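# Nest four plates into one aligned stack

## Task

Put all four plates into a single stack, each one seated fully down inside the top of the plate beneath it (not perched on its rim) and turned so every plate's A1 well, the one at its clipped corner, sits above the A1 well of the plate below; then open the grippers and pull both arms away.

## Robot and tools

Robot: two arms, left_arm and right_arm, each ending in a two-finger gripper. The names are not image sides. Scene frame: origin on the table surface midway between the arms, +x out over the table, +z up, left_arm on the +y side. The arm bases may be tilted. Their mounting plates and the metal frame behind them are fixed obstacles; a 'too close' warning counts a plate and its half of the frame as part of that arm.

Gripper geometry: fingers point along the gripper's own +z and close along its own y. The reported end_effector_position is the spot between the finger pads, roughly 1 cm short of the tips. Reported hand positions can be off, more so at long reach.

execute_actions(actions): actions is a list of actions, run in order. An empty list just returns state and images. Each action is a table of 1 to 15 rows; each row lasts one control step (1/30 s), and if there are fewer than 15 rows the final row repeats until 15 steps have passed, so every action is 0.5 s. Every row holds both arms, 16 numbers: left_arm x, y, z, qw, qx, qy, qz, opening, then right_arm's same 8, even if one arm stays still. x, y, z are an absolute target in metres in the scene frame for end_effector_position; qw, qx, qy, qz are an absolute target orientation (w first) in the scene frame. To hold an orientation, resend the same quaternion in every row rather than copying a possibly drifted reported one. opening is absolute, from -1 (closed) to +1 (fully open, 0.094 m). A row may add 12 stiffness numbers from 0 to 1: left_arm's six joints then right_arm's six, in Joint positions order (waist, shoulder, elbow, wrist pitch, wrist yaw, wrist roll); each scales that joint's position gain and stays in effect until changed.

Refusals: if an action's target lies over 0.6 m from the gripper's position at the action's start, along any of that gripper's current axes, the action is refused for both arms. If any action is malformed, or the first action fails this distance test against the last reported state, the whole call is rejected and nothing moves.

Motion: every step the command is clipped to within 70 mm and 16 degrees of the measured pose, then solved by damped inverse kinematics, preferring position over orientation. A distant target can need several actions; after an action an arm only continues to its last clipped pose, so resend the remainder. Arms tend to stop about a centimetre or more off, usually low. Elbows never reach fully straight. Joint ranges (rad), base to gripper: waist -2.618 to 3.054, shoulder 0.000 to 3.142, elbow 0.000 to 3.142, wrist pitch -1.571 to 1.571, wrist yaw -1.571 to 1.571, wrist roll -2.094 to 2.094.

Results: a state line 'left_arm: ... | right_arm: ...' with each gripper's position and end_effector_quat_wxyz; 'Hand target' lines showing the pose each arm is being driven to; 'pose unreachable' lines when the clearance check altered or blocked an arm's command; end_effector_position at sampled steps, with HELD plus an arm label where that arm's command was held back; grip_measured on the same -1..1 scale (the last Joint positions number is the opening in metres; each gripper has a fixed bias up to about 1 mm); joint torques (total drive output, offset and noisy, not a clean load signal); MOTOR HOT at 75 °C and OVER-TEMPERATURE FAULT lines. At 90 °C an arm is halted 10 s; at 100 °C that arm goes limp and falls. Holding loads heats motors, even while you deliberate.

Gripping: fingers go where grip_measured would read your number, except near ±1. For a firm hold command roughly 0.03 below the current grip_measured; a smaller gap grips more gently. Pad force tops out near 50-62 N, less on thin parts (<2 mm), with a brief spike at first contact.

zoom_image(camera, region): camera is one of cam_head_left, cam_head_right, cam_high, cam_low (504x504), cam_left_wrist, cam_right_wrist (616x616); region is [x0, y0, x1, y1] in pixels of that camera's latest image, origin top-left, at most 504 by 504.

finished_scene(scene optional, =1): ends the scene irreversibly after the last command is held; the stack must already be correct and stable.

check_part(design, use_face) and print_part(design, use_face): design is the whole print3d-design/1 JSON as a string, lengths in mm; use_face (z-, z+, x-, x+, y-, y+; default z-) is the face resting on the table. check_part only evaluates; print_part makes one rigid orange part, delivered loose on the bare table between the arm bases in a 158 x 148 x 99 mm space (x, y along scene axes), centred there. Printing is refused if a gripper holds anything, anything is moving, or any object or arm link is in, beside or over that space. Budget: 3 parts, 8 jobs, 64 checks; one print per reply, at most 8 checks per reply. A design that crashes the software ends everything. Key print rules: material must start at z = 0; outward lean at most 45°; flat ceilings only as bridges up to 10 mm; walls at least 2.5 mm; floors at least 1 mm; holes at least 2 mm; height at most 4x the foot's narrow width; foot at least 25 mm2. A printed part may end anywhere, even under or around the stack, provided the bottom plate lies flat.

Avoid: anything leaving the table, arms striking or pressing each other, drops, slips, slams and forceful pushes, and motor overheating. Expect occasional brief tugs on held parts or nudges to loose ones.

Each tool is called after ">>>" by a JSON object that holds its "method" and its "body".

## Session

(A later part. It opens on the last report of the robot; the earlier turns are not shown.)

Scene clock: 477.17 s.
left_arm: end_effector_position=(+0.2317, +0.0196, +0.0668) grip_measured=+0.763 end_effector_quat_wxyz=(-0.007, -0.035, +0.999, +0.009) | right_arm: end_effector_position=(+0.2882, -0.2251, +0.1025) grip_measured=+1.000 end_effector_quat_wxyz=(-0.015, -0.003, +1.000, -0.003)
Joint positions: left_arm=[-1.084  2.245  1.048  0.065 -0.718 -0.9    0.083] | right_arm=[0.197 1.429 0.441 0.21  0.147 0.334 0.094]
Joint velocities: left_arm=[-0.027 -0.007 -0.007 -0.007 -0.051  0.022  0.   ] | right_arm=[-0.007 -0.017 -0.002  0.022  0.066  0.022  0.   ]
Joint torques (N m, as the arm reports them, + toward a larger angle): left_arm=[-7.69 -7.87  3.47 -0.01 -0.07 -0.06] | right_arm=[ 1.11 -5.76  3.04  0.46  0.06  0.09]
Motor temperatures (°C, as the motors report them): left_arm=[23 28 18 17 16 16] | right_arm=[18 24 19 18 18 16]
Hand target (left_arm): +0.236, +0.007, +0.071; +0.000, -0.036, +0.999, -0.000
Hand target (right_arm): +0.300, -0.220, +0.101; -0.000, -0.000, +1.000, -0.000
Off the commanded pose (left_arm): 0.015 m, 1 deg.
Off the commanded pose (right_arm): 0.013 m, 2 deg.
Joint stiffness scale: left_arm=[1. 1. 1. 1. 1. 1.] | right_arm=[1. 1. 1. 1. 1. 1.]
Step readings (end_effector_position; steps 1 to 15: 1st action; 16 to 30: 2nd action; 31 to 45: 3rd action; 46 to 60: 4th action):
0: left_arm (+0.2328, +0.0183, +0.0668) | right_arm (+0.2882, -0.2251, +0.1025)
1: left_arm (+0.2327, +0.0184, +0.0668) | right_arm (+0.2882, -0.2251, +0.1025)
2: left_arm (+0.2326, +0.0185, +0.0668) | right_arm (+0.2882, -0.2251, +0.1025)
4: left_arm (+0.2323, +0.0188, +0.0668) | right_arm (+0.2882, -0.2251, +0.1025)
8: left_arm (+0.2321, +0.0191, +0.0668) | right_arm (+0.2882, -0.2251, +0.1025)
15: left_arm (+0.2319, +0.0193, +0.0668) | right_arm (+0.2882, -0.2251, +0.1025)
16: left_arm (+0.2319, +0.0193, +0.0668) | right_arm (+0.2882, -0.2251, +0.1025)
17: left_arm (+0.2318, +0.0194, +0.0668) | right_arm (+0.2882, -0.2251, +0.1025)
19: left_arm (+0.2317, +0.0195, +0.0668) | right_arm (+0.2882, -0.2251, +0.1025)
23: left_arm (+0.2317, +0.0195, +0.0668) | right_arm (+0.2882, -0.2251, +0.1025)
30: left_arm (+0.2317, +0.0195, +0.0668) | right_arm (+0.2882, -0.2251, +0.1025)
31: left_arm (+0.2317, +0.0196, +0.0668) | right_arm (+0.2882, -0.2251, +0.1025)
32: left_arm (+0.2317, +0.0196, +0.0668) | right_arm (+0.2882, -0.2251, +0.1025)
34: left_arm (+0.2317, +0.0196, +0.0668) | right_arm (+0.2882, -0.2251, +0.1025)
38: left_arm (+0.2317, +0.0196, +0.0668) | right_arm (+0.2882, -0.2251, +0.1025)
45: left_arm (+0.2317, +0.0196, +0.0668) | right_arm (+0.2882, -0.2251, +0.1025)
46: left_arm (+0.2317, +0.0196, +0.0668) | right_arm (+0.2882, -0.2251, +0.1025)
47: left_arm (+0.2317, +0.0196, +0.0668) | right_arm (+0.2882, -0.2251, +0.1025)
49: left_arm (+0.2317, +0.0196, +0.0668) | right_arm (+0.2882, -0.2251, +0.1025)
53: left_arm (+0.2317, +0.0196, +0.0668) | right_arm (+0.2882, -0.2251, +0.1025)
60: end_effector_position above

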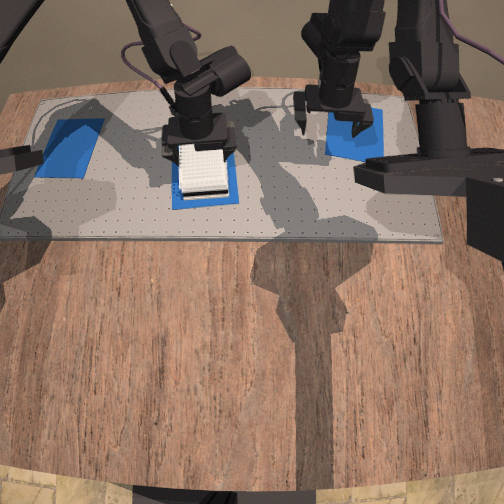

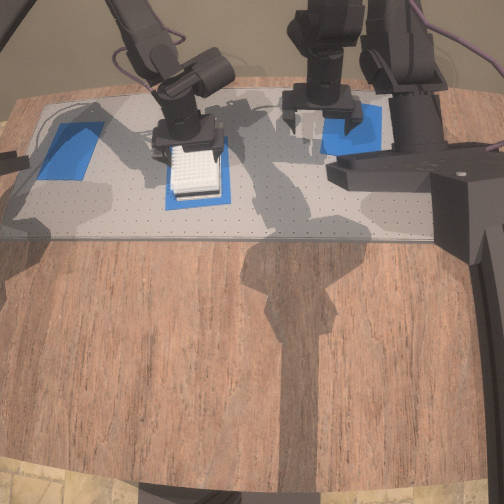

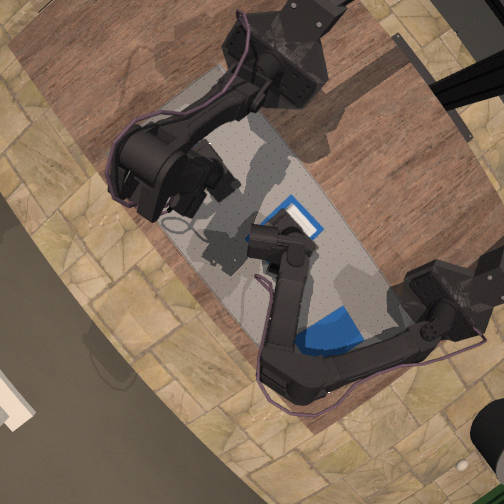

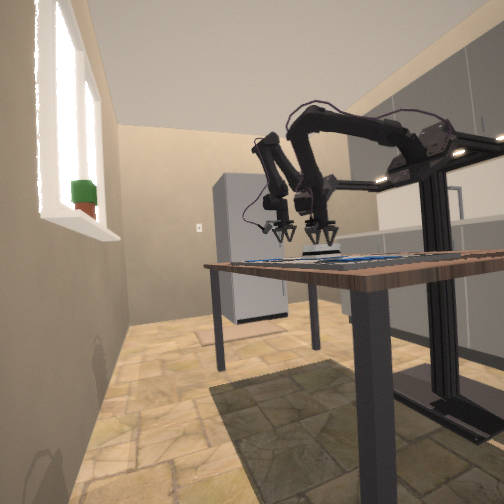

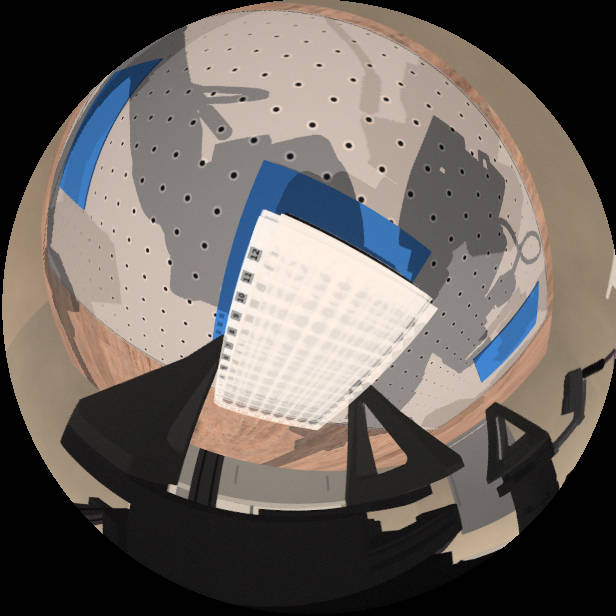

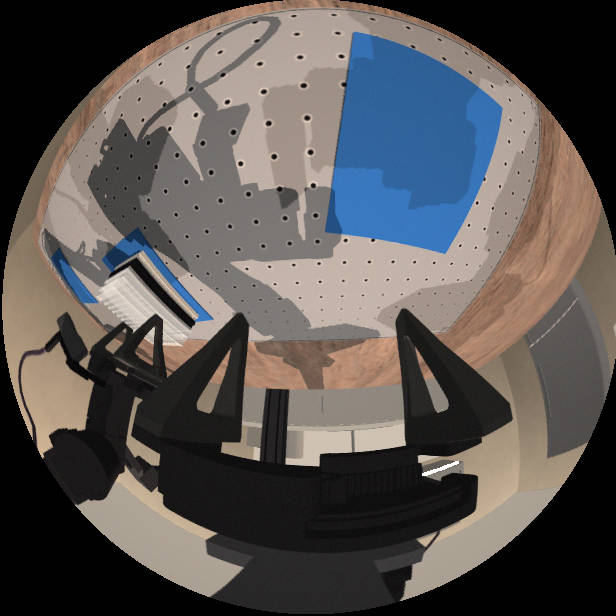

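>>> {"method": "execute_actions", "body": {"actions": [[[0.236,0.0065,0.0715,0,-0.036,0.999,0,0.73,0.3,-0.22,0.1,0,0,1,0,1]],[[0.237,0.0055,0.0715,0,-0.036,0.999,0,0.73,0.3,-0.22,0.1,0,0,1,0,1]]]}}

>>> {"method": "zoom_image", "body": {"camera": "cam_head_left", "region": [150,105,260,215]}}

>>> {"method": "zoom_image", "body": {"camera": "cam_low", "region": [290,230,350,265]}}

>>> {"method": "zoom_image", "body": {"camera": "cam_left_wrist", "region": [200,150,480,430]}}

Scene clock: 484.60 s.
left_arm: end_effector_position=(+0.2314, +0.0199, +0.0668) grip_measured=+0.749 end_effector_quat_wxyz=(-0.007, -0.035, +0.999, +0.009) | right_arm: end_effector_position=(+0.2882, -0.2251, +0.1025) grip_measured=+1.000 end_effector_quat_wxyz=(-0.015, -0.003, +1.000, -0.003)
Joint positions: left_arm=[-1.084  2.245  1.048  0.063 -0.718 -0.9    0.082] | right_arm=[0.197 1.429 0.441 0.21  0.147 0.334 0.094]
Joint velocities: left_arm=[-0.007 -0.007  0.002 -0.051 -0.037 -0.007  0.   ] | right_arm=[ 0.002 -0.017 -0.002  0.037 -0.022 -0.095  0.   ]
Joint torques (N m, as the arm reports them, + toward a larger angle): left_arm=[-7.68 -7.82  3.9  -0.04 -0.07 -0.05] | right_arm=[ 1.12 -5.75  3.05  0.45  0.06  0.08]
Motor temperatures (°C, as the motors report them): left_arm=[23 28 18 17 16 16] | right_arm=[18 24 19 18 18 16]
Hand target (left_arm): +0.237, +0.006, +0.072; +0.000, -0.036, +0.999, -0.000
Hand target (right_arm): +0.300, -0.220, +0.101; -0.000, -0.000, +1.000, -0.000
Off the commanded pose (left_arm): 0.016 m, 1 deg.
Off the commanded pose (right_arm): 0.013 m, 2 deg.
Joint stiffness scale: left_arm=[1. 1. 1. 1. 1. 1.] | right_arm=[1. 1. 1. 1. 1. 1.]
Step readings (end_effector_position; steps 1 to 15: 1st action; 16 to 30: 2nd action):
0: left_arm (+0.2317, +0.0196, +0.0668) | right_arm (+0.2882, -0.2251, +0.1025)
1: left_arm (+0.2317, +0.0196, +0.0668) | right_arm (+0.2882, -0.2251, +0.1025)
2: left_arm (+0.2317, +0.0196, +0.0668) | right_arm (+0.2882, -0.2251, +0.1025)
4: left_arm (+0.2317, +0.0196, +0.0668) | right_arm (+0.2882, -0.2251, +0.1025)
8: left_arm (+0.2317, +0.0196, +0.0668) | right_arm (+0.2882, -0.2251, +0.1025)
15: left_arm (+0.2317, +0.0196, +0.0668) | right_arm (+0.2882, -0.2251, +0.1025)
16: left_arm (+0.2317, +0.0196, +0.0668) | right_arm (+0.2882, -0.2251, +0.1025)
17: left_arm (+0.2316, +0.0196, +0.0668) | right_arm (+0.2882, -0.2251, +0.1025)
19: left_arm (+0.2315, +0.0198, +0.0668) | right_arm (+0.2882, -0.2251, +0.1025)
23: left_arm (+0.2314, +0.0198, +0.0668) | right_arm (+0.2882, -0.2251, +0.1025)
30: end_effector_position above

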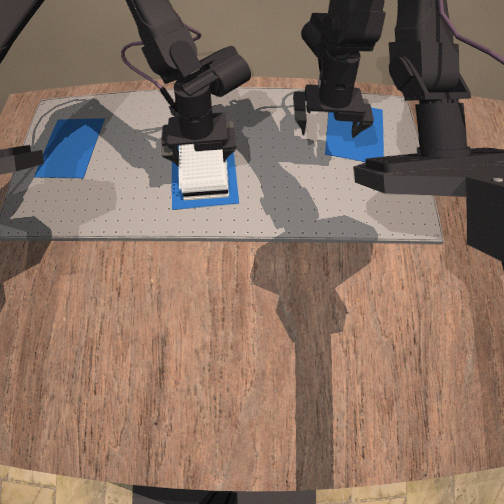

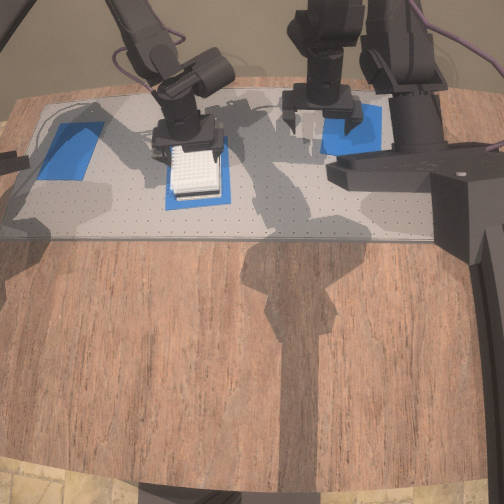

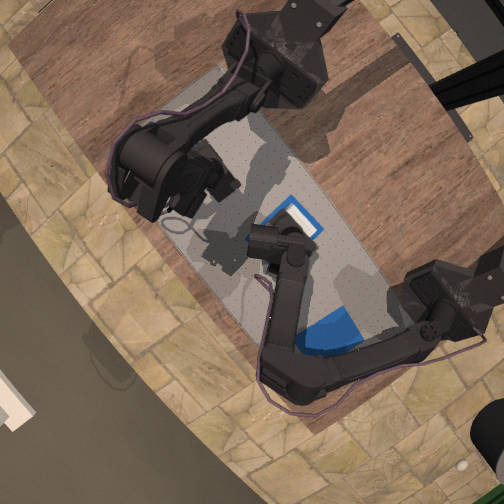

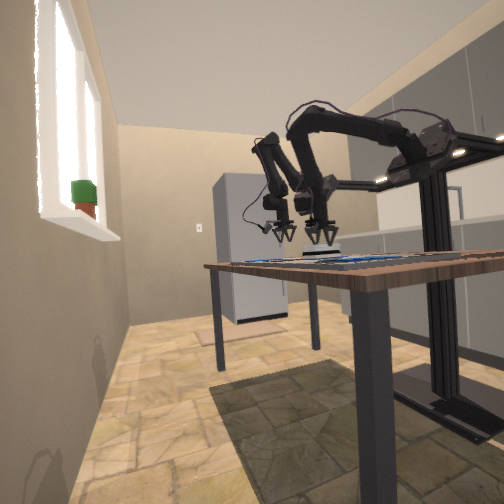

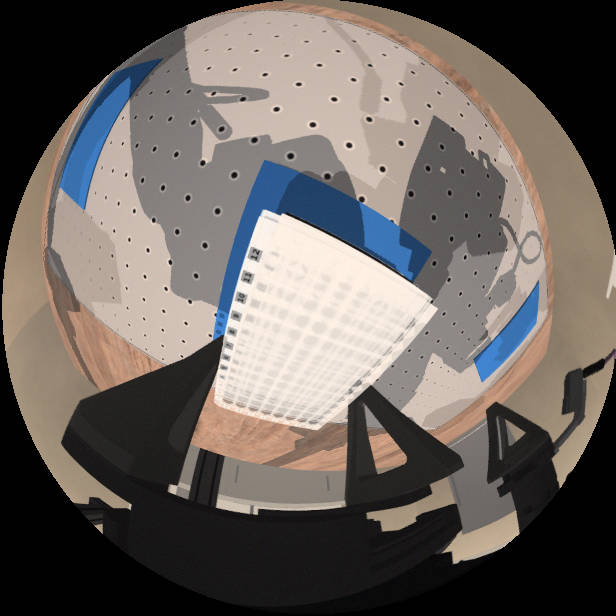

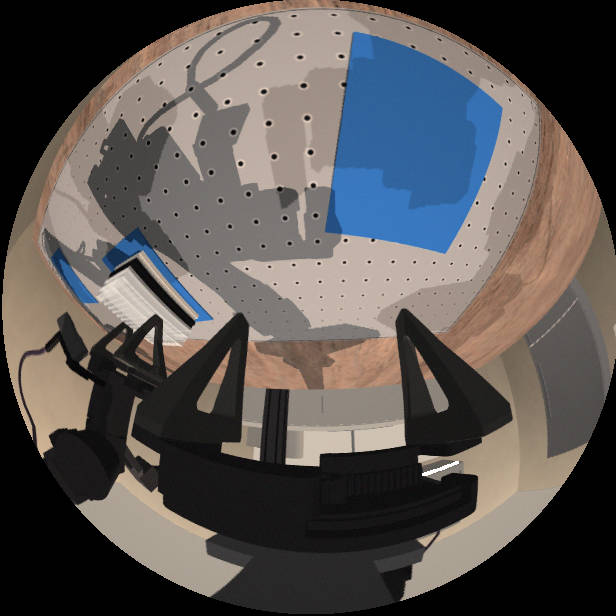

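Region (150, 105, 260, 215) of cam_head_left's 504x504 image, scaled by 4.582, with more detail than that image has.

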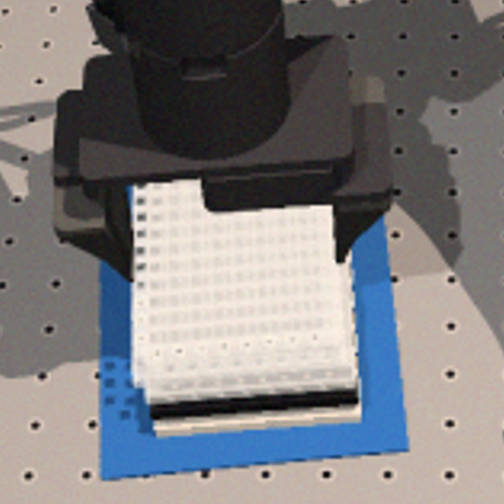

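Region (290, 230, 350, 265) of cam_low's 504x504 image, scaled by 8.400, with more detail than that image has; it fills the top 294 rows of this view, and the rest is white.

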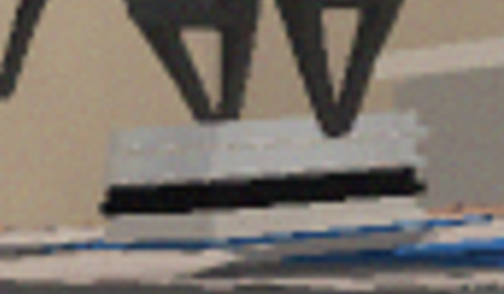

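Region (200, 150, 480, 430) of cam_left_wrist's 616x616 image, scaled by 1.800, with more detail than that image has.

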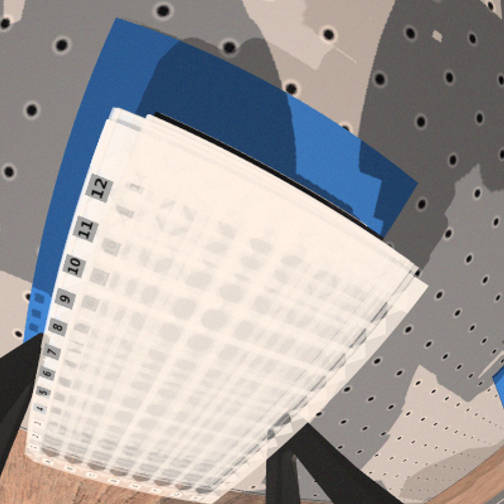

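>>> {"method": "execute_actions", "body": {"actions": [[[0.235,0.008,0.0715,0.008,-0.036,0.999,-0.008,0.73,0.3,-0.22,0.1,0,0,1,0,1]],[[0.235,0.008,0.0715,0.014,-0.036,0.999,-0.014,0.73,0.3,-0.22,0.1,0,0,1,0,1]]]}}

>>> {"method": "zoom_image", "body": {"camera": "cam_left_wrist", "region": [200,150,480,430]}}

Scene clock: 491.37 s.
left_arm: end_effector_position=(+0.2342, +0.0169, +0.0668) grip_measured=+0.749 end_effector_quat_wxyz=(-0.002, -0.034, +0.999, +0.004) | right_arm: end_effector_position=(+0.2882, -0.2251, +0.1025) grip_measured=+1.000 end_effector_quat_wxyz=(-0.015, -0.003, +1.000, -0.003)
Joint positions: left_arm=[-1.084  2.245  1.048  0.083 -0.718 -0.885  0.082] | right_arm=[0.197 1.429 0.441 0.21  0.147 0.334 0.094]
Joint velocities: left_arm=[-0.017 -0.012 -0.012 -0.037 -0.022  0.066 -0.   ] | right_arm=[ 0.002  0.012 -0.002 -0.037 -0.007  0.022  0.   ]
Joint torques (N m, as the arm reports them, + toward a larger angle): left_arm=[-7.73 -8.34 -0.29  0.74 -0.1   0.11] | right_arm=[ 1.09 -5.75  3.04  0.47  0.07  0.08]
Motor temperatures (°C, as the motors report them): left_arm=[23 28 18 17 16 16] | right_arm=[18 24 19 18 18 16]
Hand target (left_arm): +0.235, +0.008, +0.071; +0.013, -0.036, +0.999, -0.013
Hand target (right_arm): +0.300, -0.220, +0.101; -0.000, -0.000, +1.000, -0.000
Off the commanded pose (left_arm): 0.010 m, 3 deg.
Off the commanded pose (right_arm): 0.013 m, 2 deg.
Joint stiffness scale: left_arm=[1. 1. 1. 1. 1. 1.] | right_arm=[1. 1. 1. 1. 1. 1.]
Step readings (end_effector_position; steps 1 to 15: 1st action; 16 to 30: 2nd action):
0: left_arm (+0.2314, +0.0199, +0.0668) | right_arm (+0.2882, -0.2251, +0.1025)
1: left_arm (+0.2319, +0.0193, +0.0668) | right_arm (+0.2882, -0.2251, +0.1025)
2: left_arm (+0.2323, +0.0188, +0.0668) | right_arm (+0.2882, -0.2251, +0.1025)
4: left_arm (+0.2330, +0.0181, +0.0668) | right_arm (+0.2882, -0.2251, +0.1025)
8: left_arm (+0.2330, +0.0181, +0.0668) | right_arm (+0.2882, -0.2251, +0.1025)
15: left_arm (+0.2330, +0.0181, +0.0668) | right_arm (+0.2882, -0.2251, +0.1025)
16: left_arm (+0.2334, +0.0177, +0.0668) | right_arm (+0.2882, -0.2251, +0.1025)
17: left_arm (+0.2336, +0.0176, +0.0668) | right_arm (+0.2882, -0.2251, +0.1025)
19: left_arm (+0.2340, +0.0172, +0.0668) | right_arm (+0.2882, -0.2251, +0.1025)
23: left_arm (+0.2342, +0.0169, +0.0668) | right_arm (+0.2882, -0.2251, +0.1025)
30: end_effector_position above

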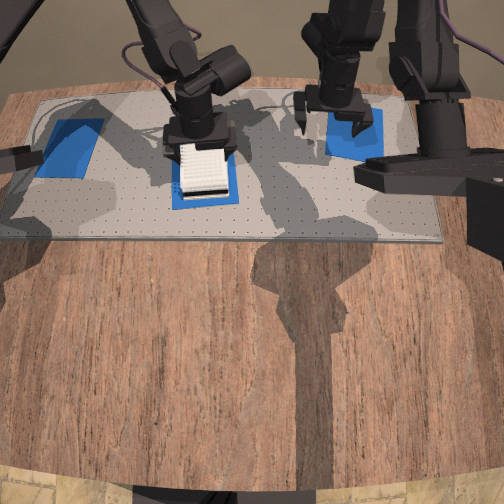

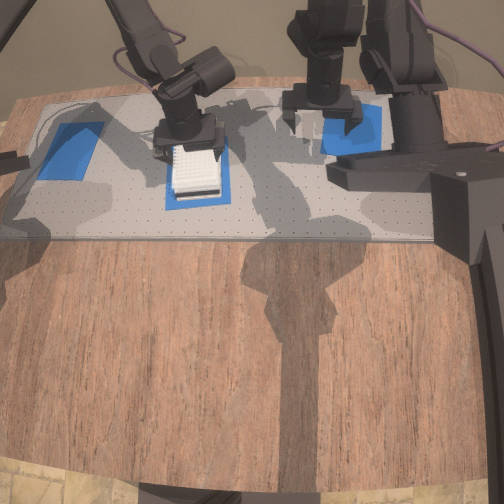

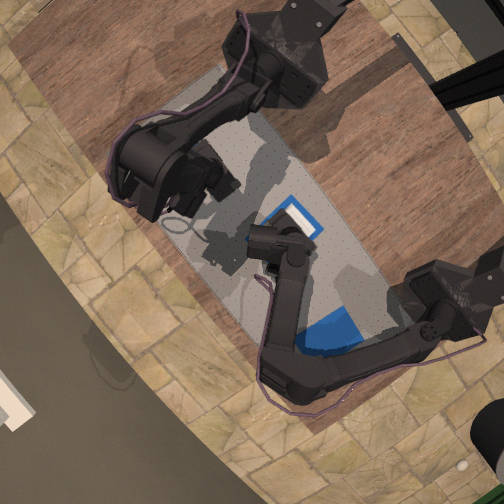

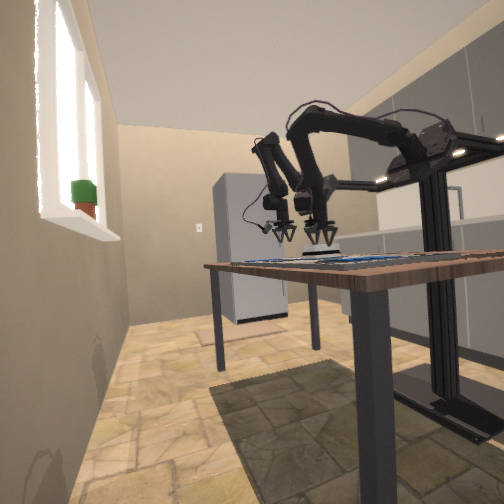

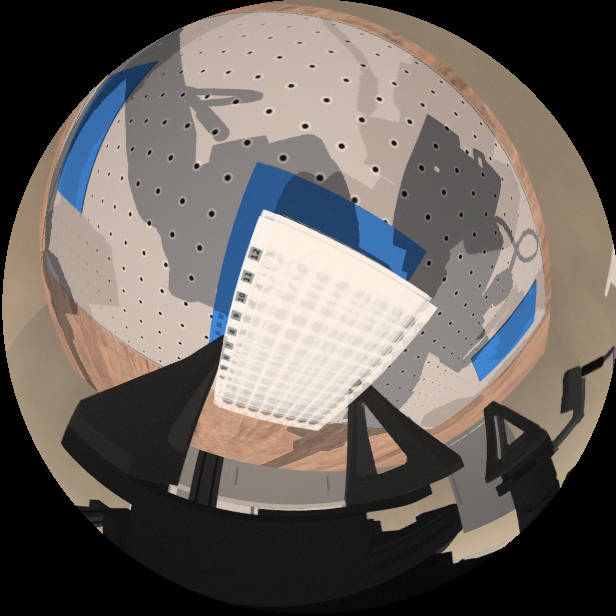

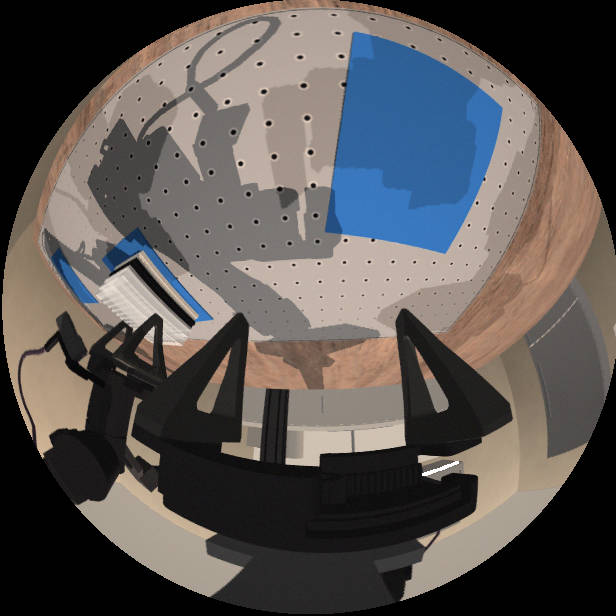

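Region (200, 150, 480, 430) of cam_left_wrist's 616x616 image, scaled by 1.800, with more detail than that image has.

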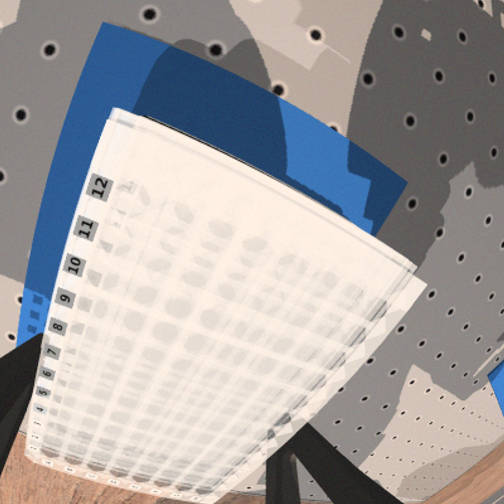

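>>> {"method": "execute_actions", "body": {"actions": [[[0.235,0.008,0.0715,0.014,-0.036,0.999,-0.014,0.85,0.3,-0.22,0.1,0,0,1,0,1]],[[0.235,0.012,0.09,0.01,-0.036,0.999,-0.01,1,0.3,-0.22,0.1,0,0,1,0,1]],[[0.235,0.015,0.14,0,-0.036,0.999,0,1,0.3,-0.22,0.1,0,0,1,0,1]],[[0.27,0.15,0.15,0,0,1,0,1,0.3,-0.22,0.1,0,0,1,0,1]],[[0.3,0.3,0.14,0,0,1,0,1,0.3,-0.22,0.1,0,0,1,0,1]],[[0.3,0.3,0.14,0,0,1,0,1,0.3,-0.22,0.1,0,0,1,0,1]]]}}

>>> {"method": "zoom_image", "body": {"camera": "cam_head_left", "region": [150,105,260,215]}}

>>> {"method": "zoom_image", "body": {"camera": "cam_right_wrist", "region": [60,210,230,380]}}

>>> {"method": "zoom_image", "body": {"camera": "cam_low", "region": [280,220,360,270]}}

Scene clock: 517.27 s.
left_arm: end_effector_position=(+0.3060, +0.2973, +0.1400) grip_measured=+1.000 end_effector_quat_wxyz=(-0.000, -0.002, +1.000, -0.001) | right_arm: end_effector_position=(+0.2882, -0.2251, +0.1025) grip_measured=+1.000 end_effector_quat_wxyz=(-0.015, -0.003, +1.000, -0.003)
Joint positions: left_arm=[-0.253  1.196  0.381  0.06  -0.191 -0.077  0.094] | right_arm=[0.197 1.429 0.441 0.21  0.147 0.334 0.094]
Joint velocities: left_arm=[ 0.017  0.012 -0.012 -0.051 -0.022 -0.007  0.   ] | right_arm=[ 0.017 -0.007 -0.002  0.007 -0.007  0.051  0.   ]
Joint torques (N m, as the arm reports them, + toward a larger angle): left_arm=[ 0.16 -6.89 -0.36  0.4   0.05  0.04] | right_arm=[ 1.02 -5.79  3.01  0.45  0.07  0.09]
Motor temperatures (°C, as the motors report them): left_arm=[23 28 17 18 16 16] | right_arm=[18 24 19 18 18 16]
Hand target (left_arm): +0.300, +0.300, +0.140; -0.001, -0.001, +1.000, -0.000
Hand target (right_arm): +0.300, -0.220, +0.101; -0.000, -0.000, +1.000, -0.000
Off the commanded pose (left_arm): 0.007 m, 0 deg.
Off the commanded pose (right_arm): 0.013 m, 2 deg.
Joint stiffness scale: left_arm=[1. 1. 1. 1. 1. 1.] | right_arm=[1. 1. 1. 1. 1. 1.]
Step readings (end_effector_position; steps 1 to 15: 1st action; 16 to 30: 2nd action; 31 to 45: 3rd action; 46 to 60: 4th action; 61 to 75: 5th action; 76 to 90: 6th action):
0: left_arm (+0.2342, +0.0169, +0.0668) | right_arm (+0.2882, -0.2251, +0.1025)
1: left_arm (+0.2343, +0.0168, +0.0668) | right_arm (+0.2882, -0.2251, +0.1025)
2: left_arm (+0.2348, +0.0164, +0.0667) | right_arm (+0.2882, -0.2251, +0.1025)
4: left_arm (+0.2368, +0.0143, +0.0667) | right_arm (+0.2882, -0.2251, +0.1025)
8: left_arm (+0.2377, +0.0135, +0.0668) | right_arm (+0.2882, -0.2251, +0.1025)
15: left_arm (+0.2377, +0.0134, +0.0668) | right_arm (+0.2882, -0.2251, +0.1025)
16: left_arm (+0.2373, +0.0138, +0.0677) | right_arm (+0.2882, -0.2251, +0.1025)
17: left_arm (+0.2372, +0.0149, +0.0697) | right_arm (+0.2882, -0.2251, +0.1025)
19: left_arm (+0.2379, +0.0147, +0.0747) | right_arm (+0.2882, -0.2251, +0.1025)
23: left_arm (+0.2409, +0.0108, +0.0801) | right_arm (+0.2882, -0.2251, +0.1025)
30: left_arm (+0.2411, +0.0110, +0.0804) | right_arm (+0.2882, -0.2251, +0.1025)
31: left_arm (+0.2407, +0.0116, +0.0838) | right_arm (+0.2882, -0.2251, +0.1025)
32: left_arm (+0.2392, +0.0150, +0.0908) | right_arm (+0.2882, -0.2251, +0.1025)
34: left_arm (+0.2399, +0.0134, +0.1098) | right_arm (+0.2882, -0.2251, +0.1025)
38: left_arm (+0.2446, +0.0037, +0.1344) | right_arm (+0.2882, -0.2251, +0.1025)
45: left_arm (+0.2386, +0.0134, +0.1351) | right_arm (+0.2882, -0.2251, +0.1025)
46: left_arm (+0.2386, +0.0175, +0.1351) | right_arm (+0.2882, -0.2251, +0.1025)
47: left_arm (+0.2382, +0.0307, +0.1365) | right_arm (+0.2882, -0.2251, +0.1025)
49: left_arm (+0.2429, +0.0708, +0.1373) | right_arm (+0.2882, -0.2251, +0.1025)
53: left_arm (+0.2611, +0.1477, +0.1409) | right_arm (+0.2882, -0.2251, +0.1025)
60: left_arm (+0.2746, +0.1513, +0.1491) | right_arm (+0.2882, -0.2251, +0.1025)
61: left_arm (+0.2744, +0.1543, +0.1479) | right_arm (+0.2882, -0.2251, +0.1025)
62: left_arm (+0.2759, +0.1682, +0.1461) | right_arm (+0.2882, -0.2251, +0.1025)
64: left_arm (+0.2824, +0.2133, +0.1418) | right_arm (+0.2882, -0.2251, +0.1025)
68: left_arm (+0.2965, +0.2994, +0.1415) | right_arm (+0.2882, -0.2251, +0.1025)
75: left_arm (+0.3045, +0.3046, +0.1413) | right_arm (+0.2882, -0.2251, +0.1025)
76: left_arm (+0.3046, +0.3029, +0.1410) | right_arm (+0.2882, -0.2251, +0.1025)
77: left_arm (+0.3048, +0.3024, +0.1407) | right_arm (+0.2882, -0.2251, +0.1025)
79: left_arm (+0.3052, +0.3020, +0.1403) | right_arm (+0.2882, -0.2251, +0.1025)
83: left_arm (+0.3058, +0.2995, +0.1400) | right_arm (+0.2882, -0.2251, +0.1025)
90: end_effector_position above

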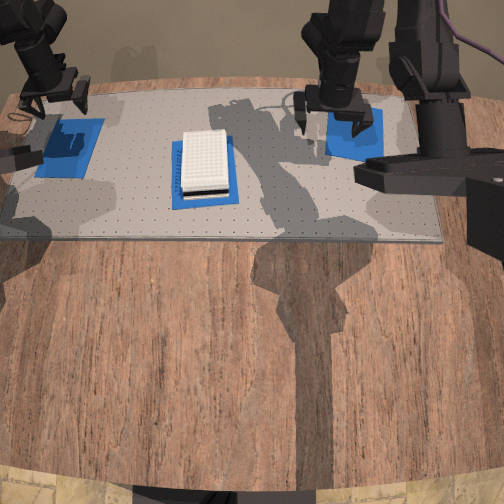

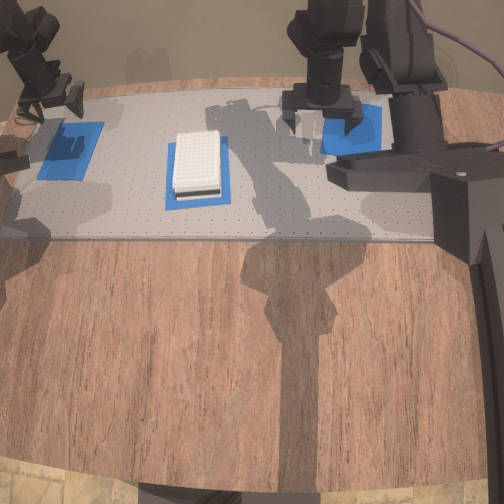

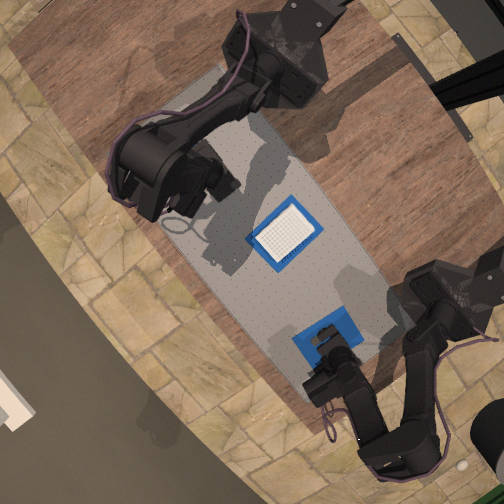

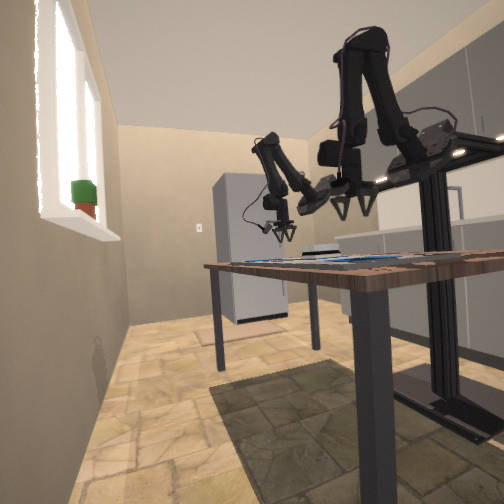

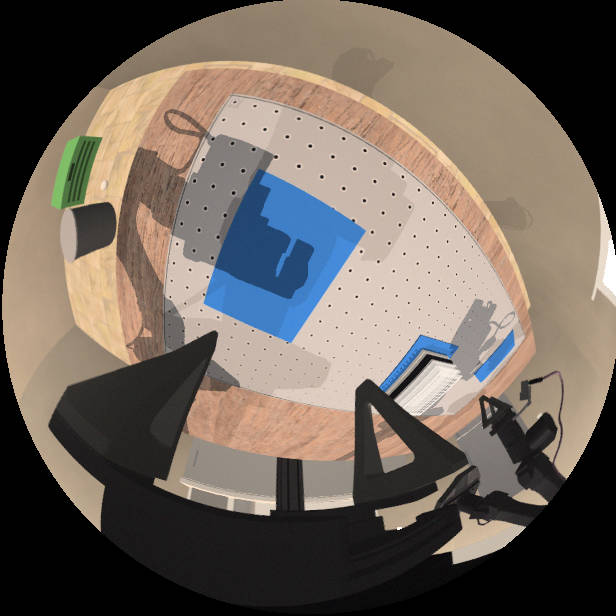

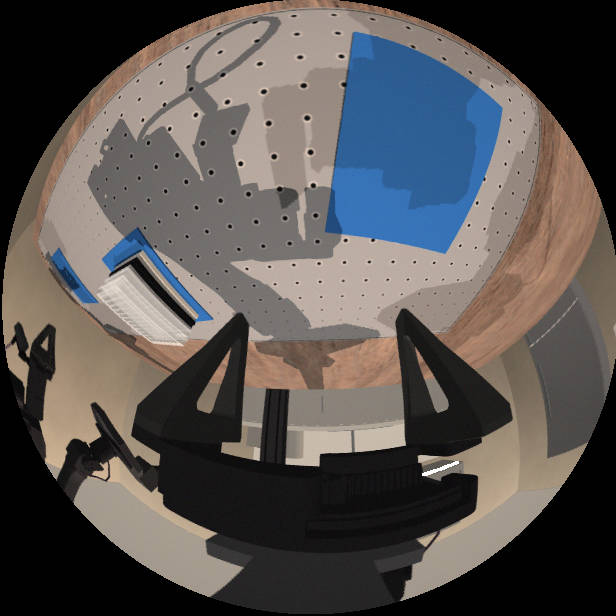

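Region (150, 105, 260, 215) of cam_head_left's 504x504 image, scaled by 4.582, with more detail than that image has.

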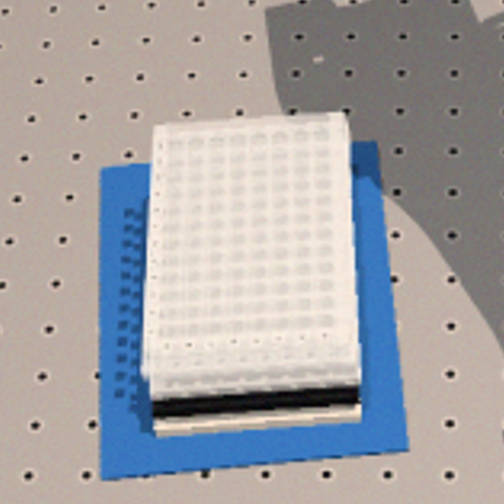

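Region (60, 210, 230, 380) of cam_right_wrist's 616x616 image, scaled by 2.965, with more detail than that image has.

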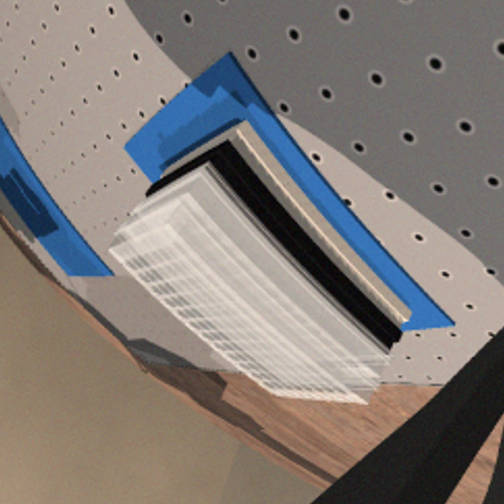

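Region (280, 220, 360, 270) of cam_low's 504x504 image, scaled by 6.300, with more detail than that image has; it fills the top 315 rows of this view, and the rest is white.

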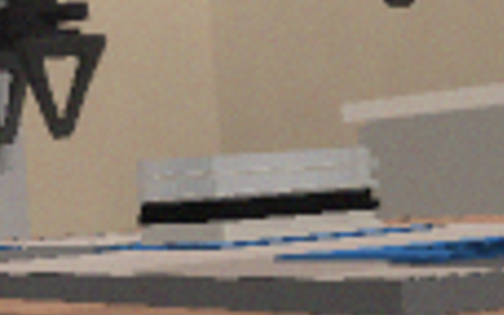

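>>> {"method": "zoom_image", "body": {"camera": "cam_head_left", "region": [170,165,240,205]}}

>>> {"method": "zoom_image", "body": {"camera": "cam_left_wrist", "region": [370,325,480,435]}}

>>> {"method": "zoom_image", "body": {"camera": "cam_high", "region": [240,190,330,280]}}

Region (170, 165, 240, 205) of cam_head_left's 504x504 image, scaled by 7.200, with more detail than that image has; it fills the top 288 rows of this view, and the rest is white.

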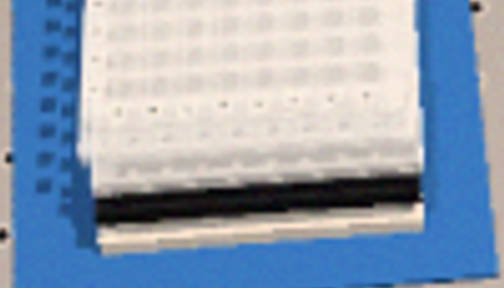

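Region (370, 325, 480, 435) of cam_left_wrist's 616x616 image, scaled by 4.582, with more detail than that image has.

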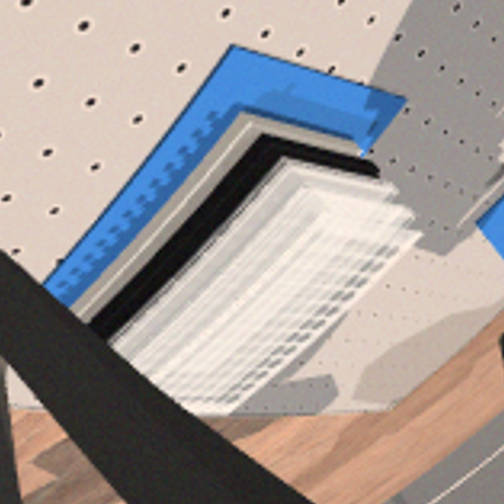

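Region (240, 190, 330, 280) of cam_high's 504x504 image, scaled by 5.600, with more detail than that image has.

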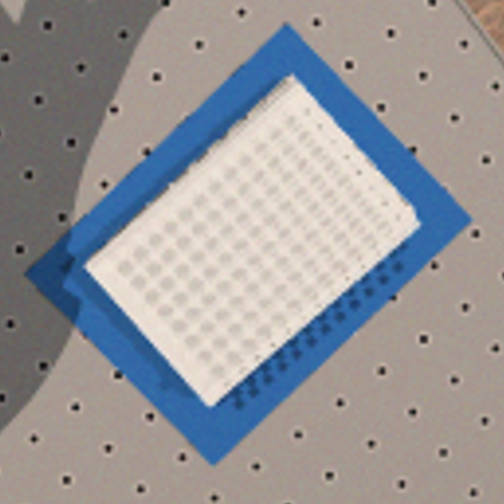

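>>> {"method": "execute_actions", "body": {"actions": [[[0.3,0.3,0.14,0,0,1,0,1,0.27,-0.15,0.14,0,-0.04,1,0,1]],[[0.3,0.3,0.14,0,0,1,0,1,0.23,-0.02,0.14,0,-0.078,0.997,0,1]],[[0.3,0.3,0.14,0,0,1,0,1,0.225,0.012,0.125,0,-0.078,0.997,0,1]],[[0.3,0.3,0.14,0,0,1,0,1,0.225,0.012,0.10,0,-0.078,0.997,0,1]]]}}

Scene clock: 529.00 s.
left_arm: end_effector_position=(+0.3061, +0.2969, +0.1400) grip_measured=+1.000 end_effector_quat_wxyz=(-0.000, +0.001, +1.000, -0.002) | right_arm: end_effector_position=(+0.2176, -0.0019, +0.0980) grip_measured=+1.000 end_effector_quat_wxyz=(-0.009, -0.085, +0.996, -0.016)
Joint positions: left_arm=[-0.252  1.196  0.381  0.06  -0.188 -0.072  0.094] | right_arm=[ 0.95   1.962  1.007 -0.098  0.656  0.818  0.094]
Joint velocities: left_arm=[-0.032 -0.002  0.007 -0.007 -0.066 -0.022  0.   ] | right_arm=[ 0.017 -0.017 -0.007  0.037  0.022 -0.051  0.   ]
Joint torques (N m, as the arm reports them, + toward a larger angle): left_arm=[ 0.14 -6.98 -0.37  0.4   0.05  0.05] | right_arm=[ 5.33 -8.56  4.51  0.39 -0.03 -0.03]
Motor temperatures (°C, as the motors report them): left_arm=[21 28 17 17 16 16] | right_arm=[18 25 19 18 18 16]
Hand target (left_arm): +0.300, +0.300, +0.140; -0.000, -0.000, +1.000, -0.000
Hand target (right_arm): +0.225, +0.012, +0.100; -0.000, -0.078, +0.997, -0.000
Off the commanded pose (left_arm): 0.007 m, 0 deg.
Off the commanded pose (right_arm): 0.016 m, 2 deg.
Joint stiffness scale: left_arm=[1. 1. 1. 1. 1. 1.] | right_arm=[1. 1. 1. 1. 1. 1.]
Step readings (end_effector_position; steps 1 to 15: 1st action; 16 to 30: 2nd action; 31 to 45: 3rd action; 46 to 60: 4th action):
0: left_arm (+0.3061, +0.2969, +0.1400) | right_arm (+0.2882, -0.2251, +0.1025)
1: left_arm (+0.3061, +0.2969, +0.1400) | right_arm (+0.2877, -0.2212, +0.1045)
2: left_arm (+0.3061, +0.2969, +0.1400) | right_arm (+0.2834, -0.2047, +0.1096)
4: left_arm (+0.3061, +0.2969, +0.1400) | right_arm (+0.2715, -0.1606, +0.1242)
8: left_arm (+0.3061, +0.2969, +0.1400) | right_arm (+0.2614, -0.1368, +0.1375)
15: left_arm (+0.3061, +0.2969, +0.1400) | right_arm (+0.2627, -0.1515, +0.1372)
16: left_arm (+0.3061, +0.2969, +0.1400) | right_arm (+0.2613, -0.1485, +0.1379)
17: left_arm (+0.3061, +0.2969, +0.1400) | right_arm (+0.2553, -0.1328, +0.1395)
19: left_arm (+0.3061, +0.2969, +0.1400) | right_arm (+0.2385, -0.0882, +0.1444)
23: left_arm (+0.3061, +0.2969, +0.1400) | right_arm (+0.2215, -0.0152, +0.1458)
30: left_arm (+0.3061, +0.2969, +0.1400) | right_arm (+0.2284, -0.0148, +0.1410)
31: left_arm (+0.3061, +0.2969, +0.1400) | right_arm (+0.2283, -0.0151, +0.1392)
32: left_arm (+0.3061, +0.2969, +0.1400) | right_arm (+0.2289, -0.0099, +0.1346)
34: left_arm (+0.3061, +0.2969, +0.1400) | right_arm (+0.2282, +0.0026, +0.1250)
38: left_arm (+0.3061, +0.2969, +0.1400) | right_arm (+0.2242, +0.0048, +0.1188)
45: left_arm (+0.3061, +0.2969, +0.1400) | right_arm (+0.2231, +0.0011, +0.1189)
46: left_arm (+0.3061, +0.2969, +0.1400) | right_arm (+0.2226, +0.0009, +0.1172)
47: left_arm (+0.3061, +0.2969, +0.1400) | right_arm (+0.2228, +0.0021, +0.1139)
49: left_arm (+0.3061, +0.2969, +0.1400) | right_arm (+0.2211, +0.0015, +0.1055)
53: left_arm (+0.3061, +0.2969, +0.1400) | right_arm (+0.2168, -0.0035, +0.0982)
60: end_effector_position above

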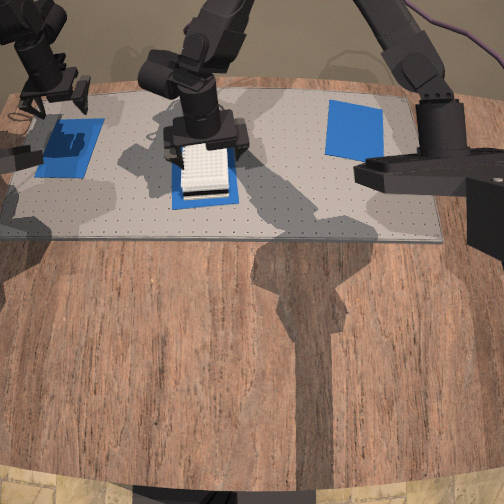

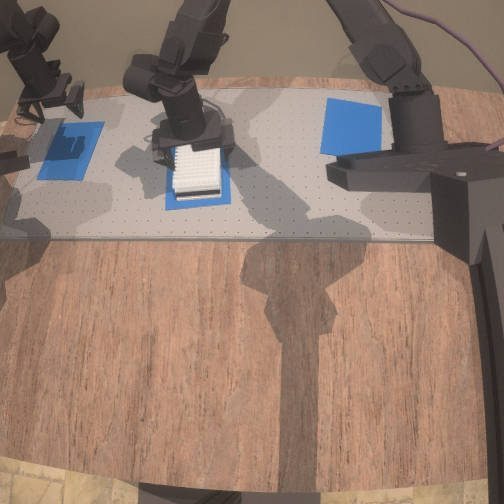

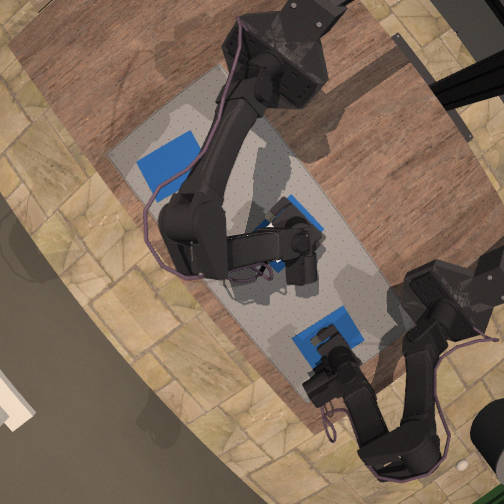

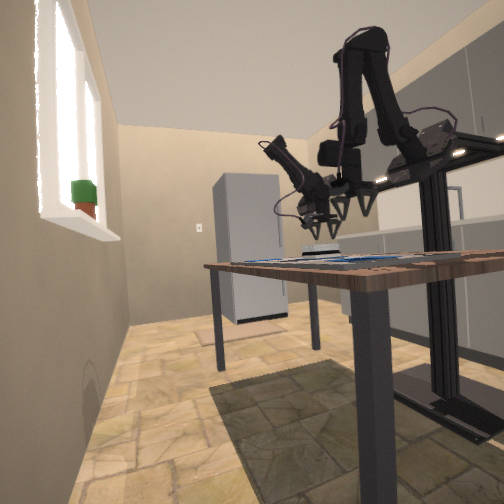

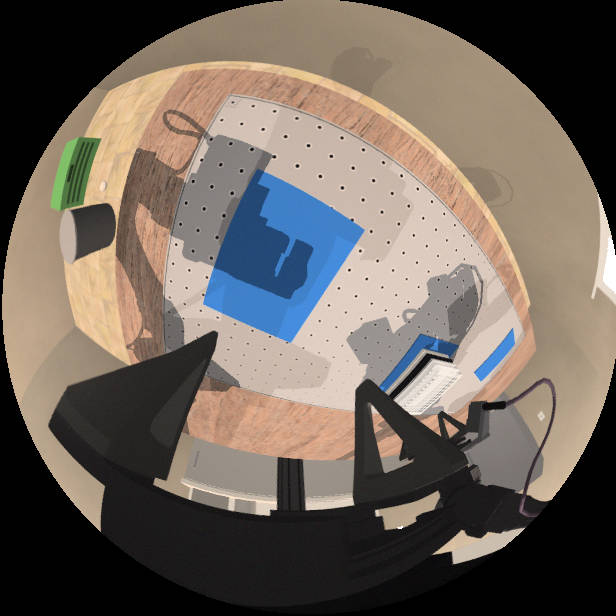

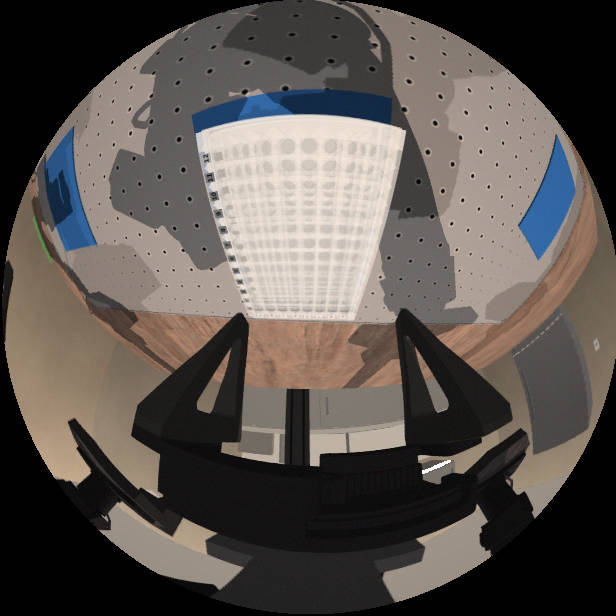

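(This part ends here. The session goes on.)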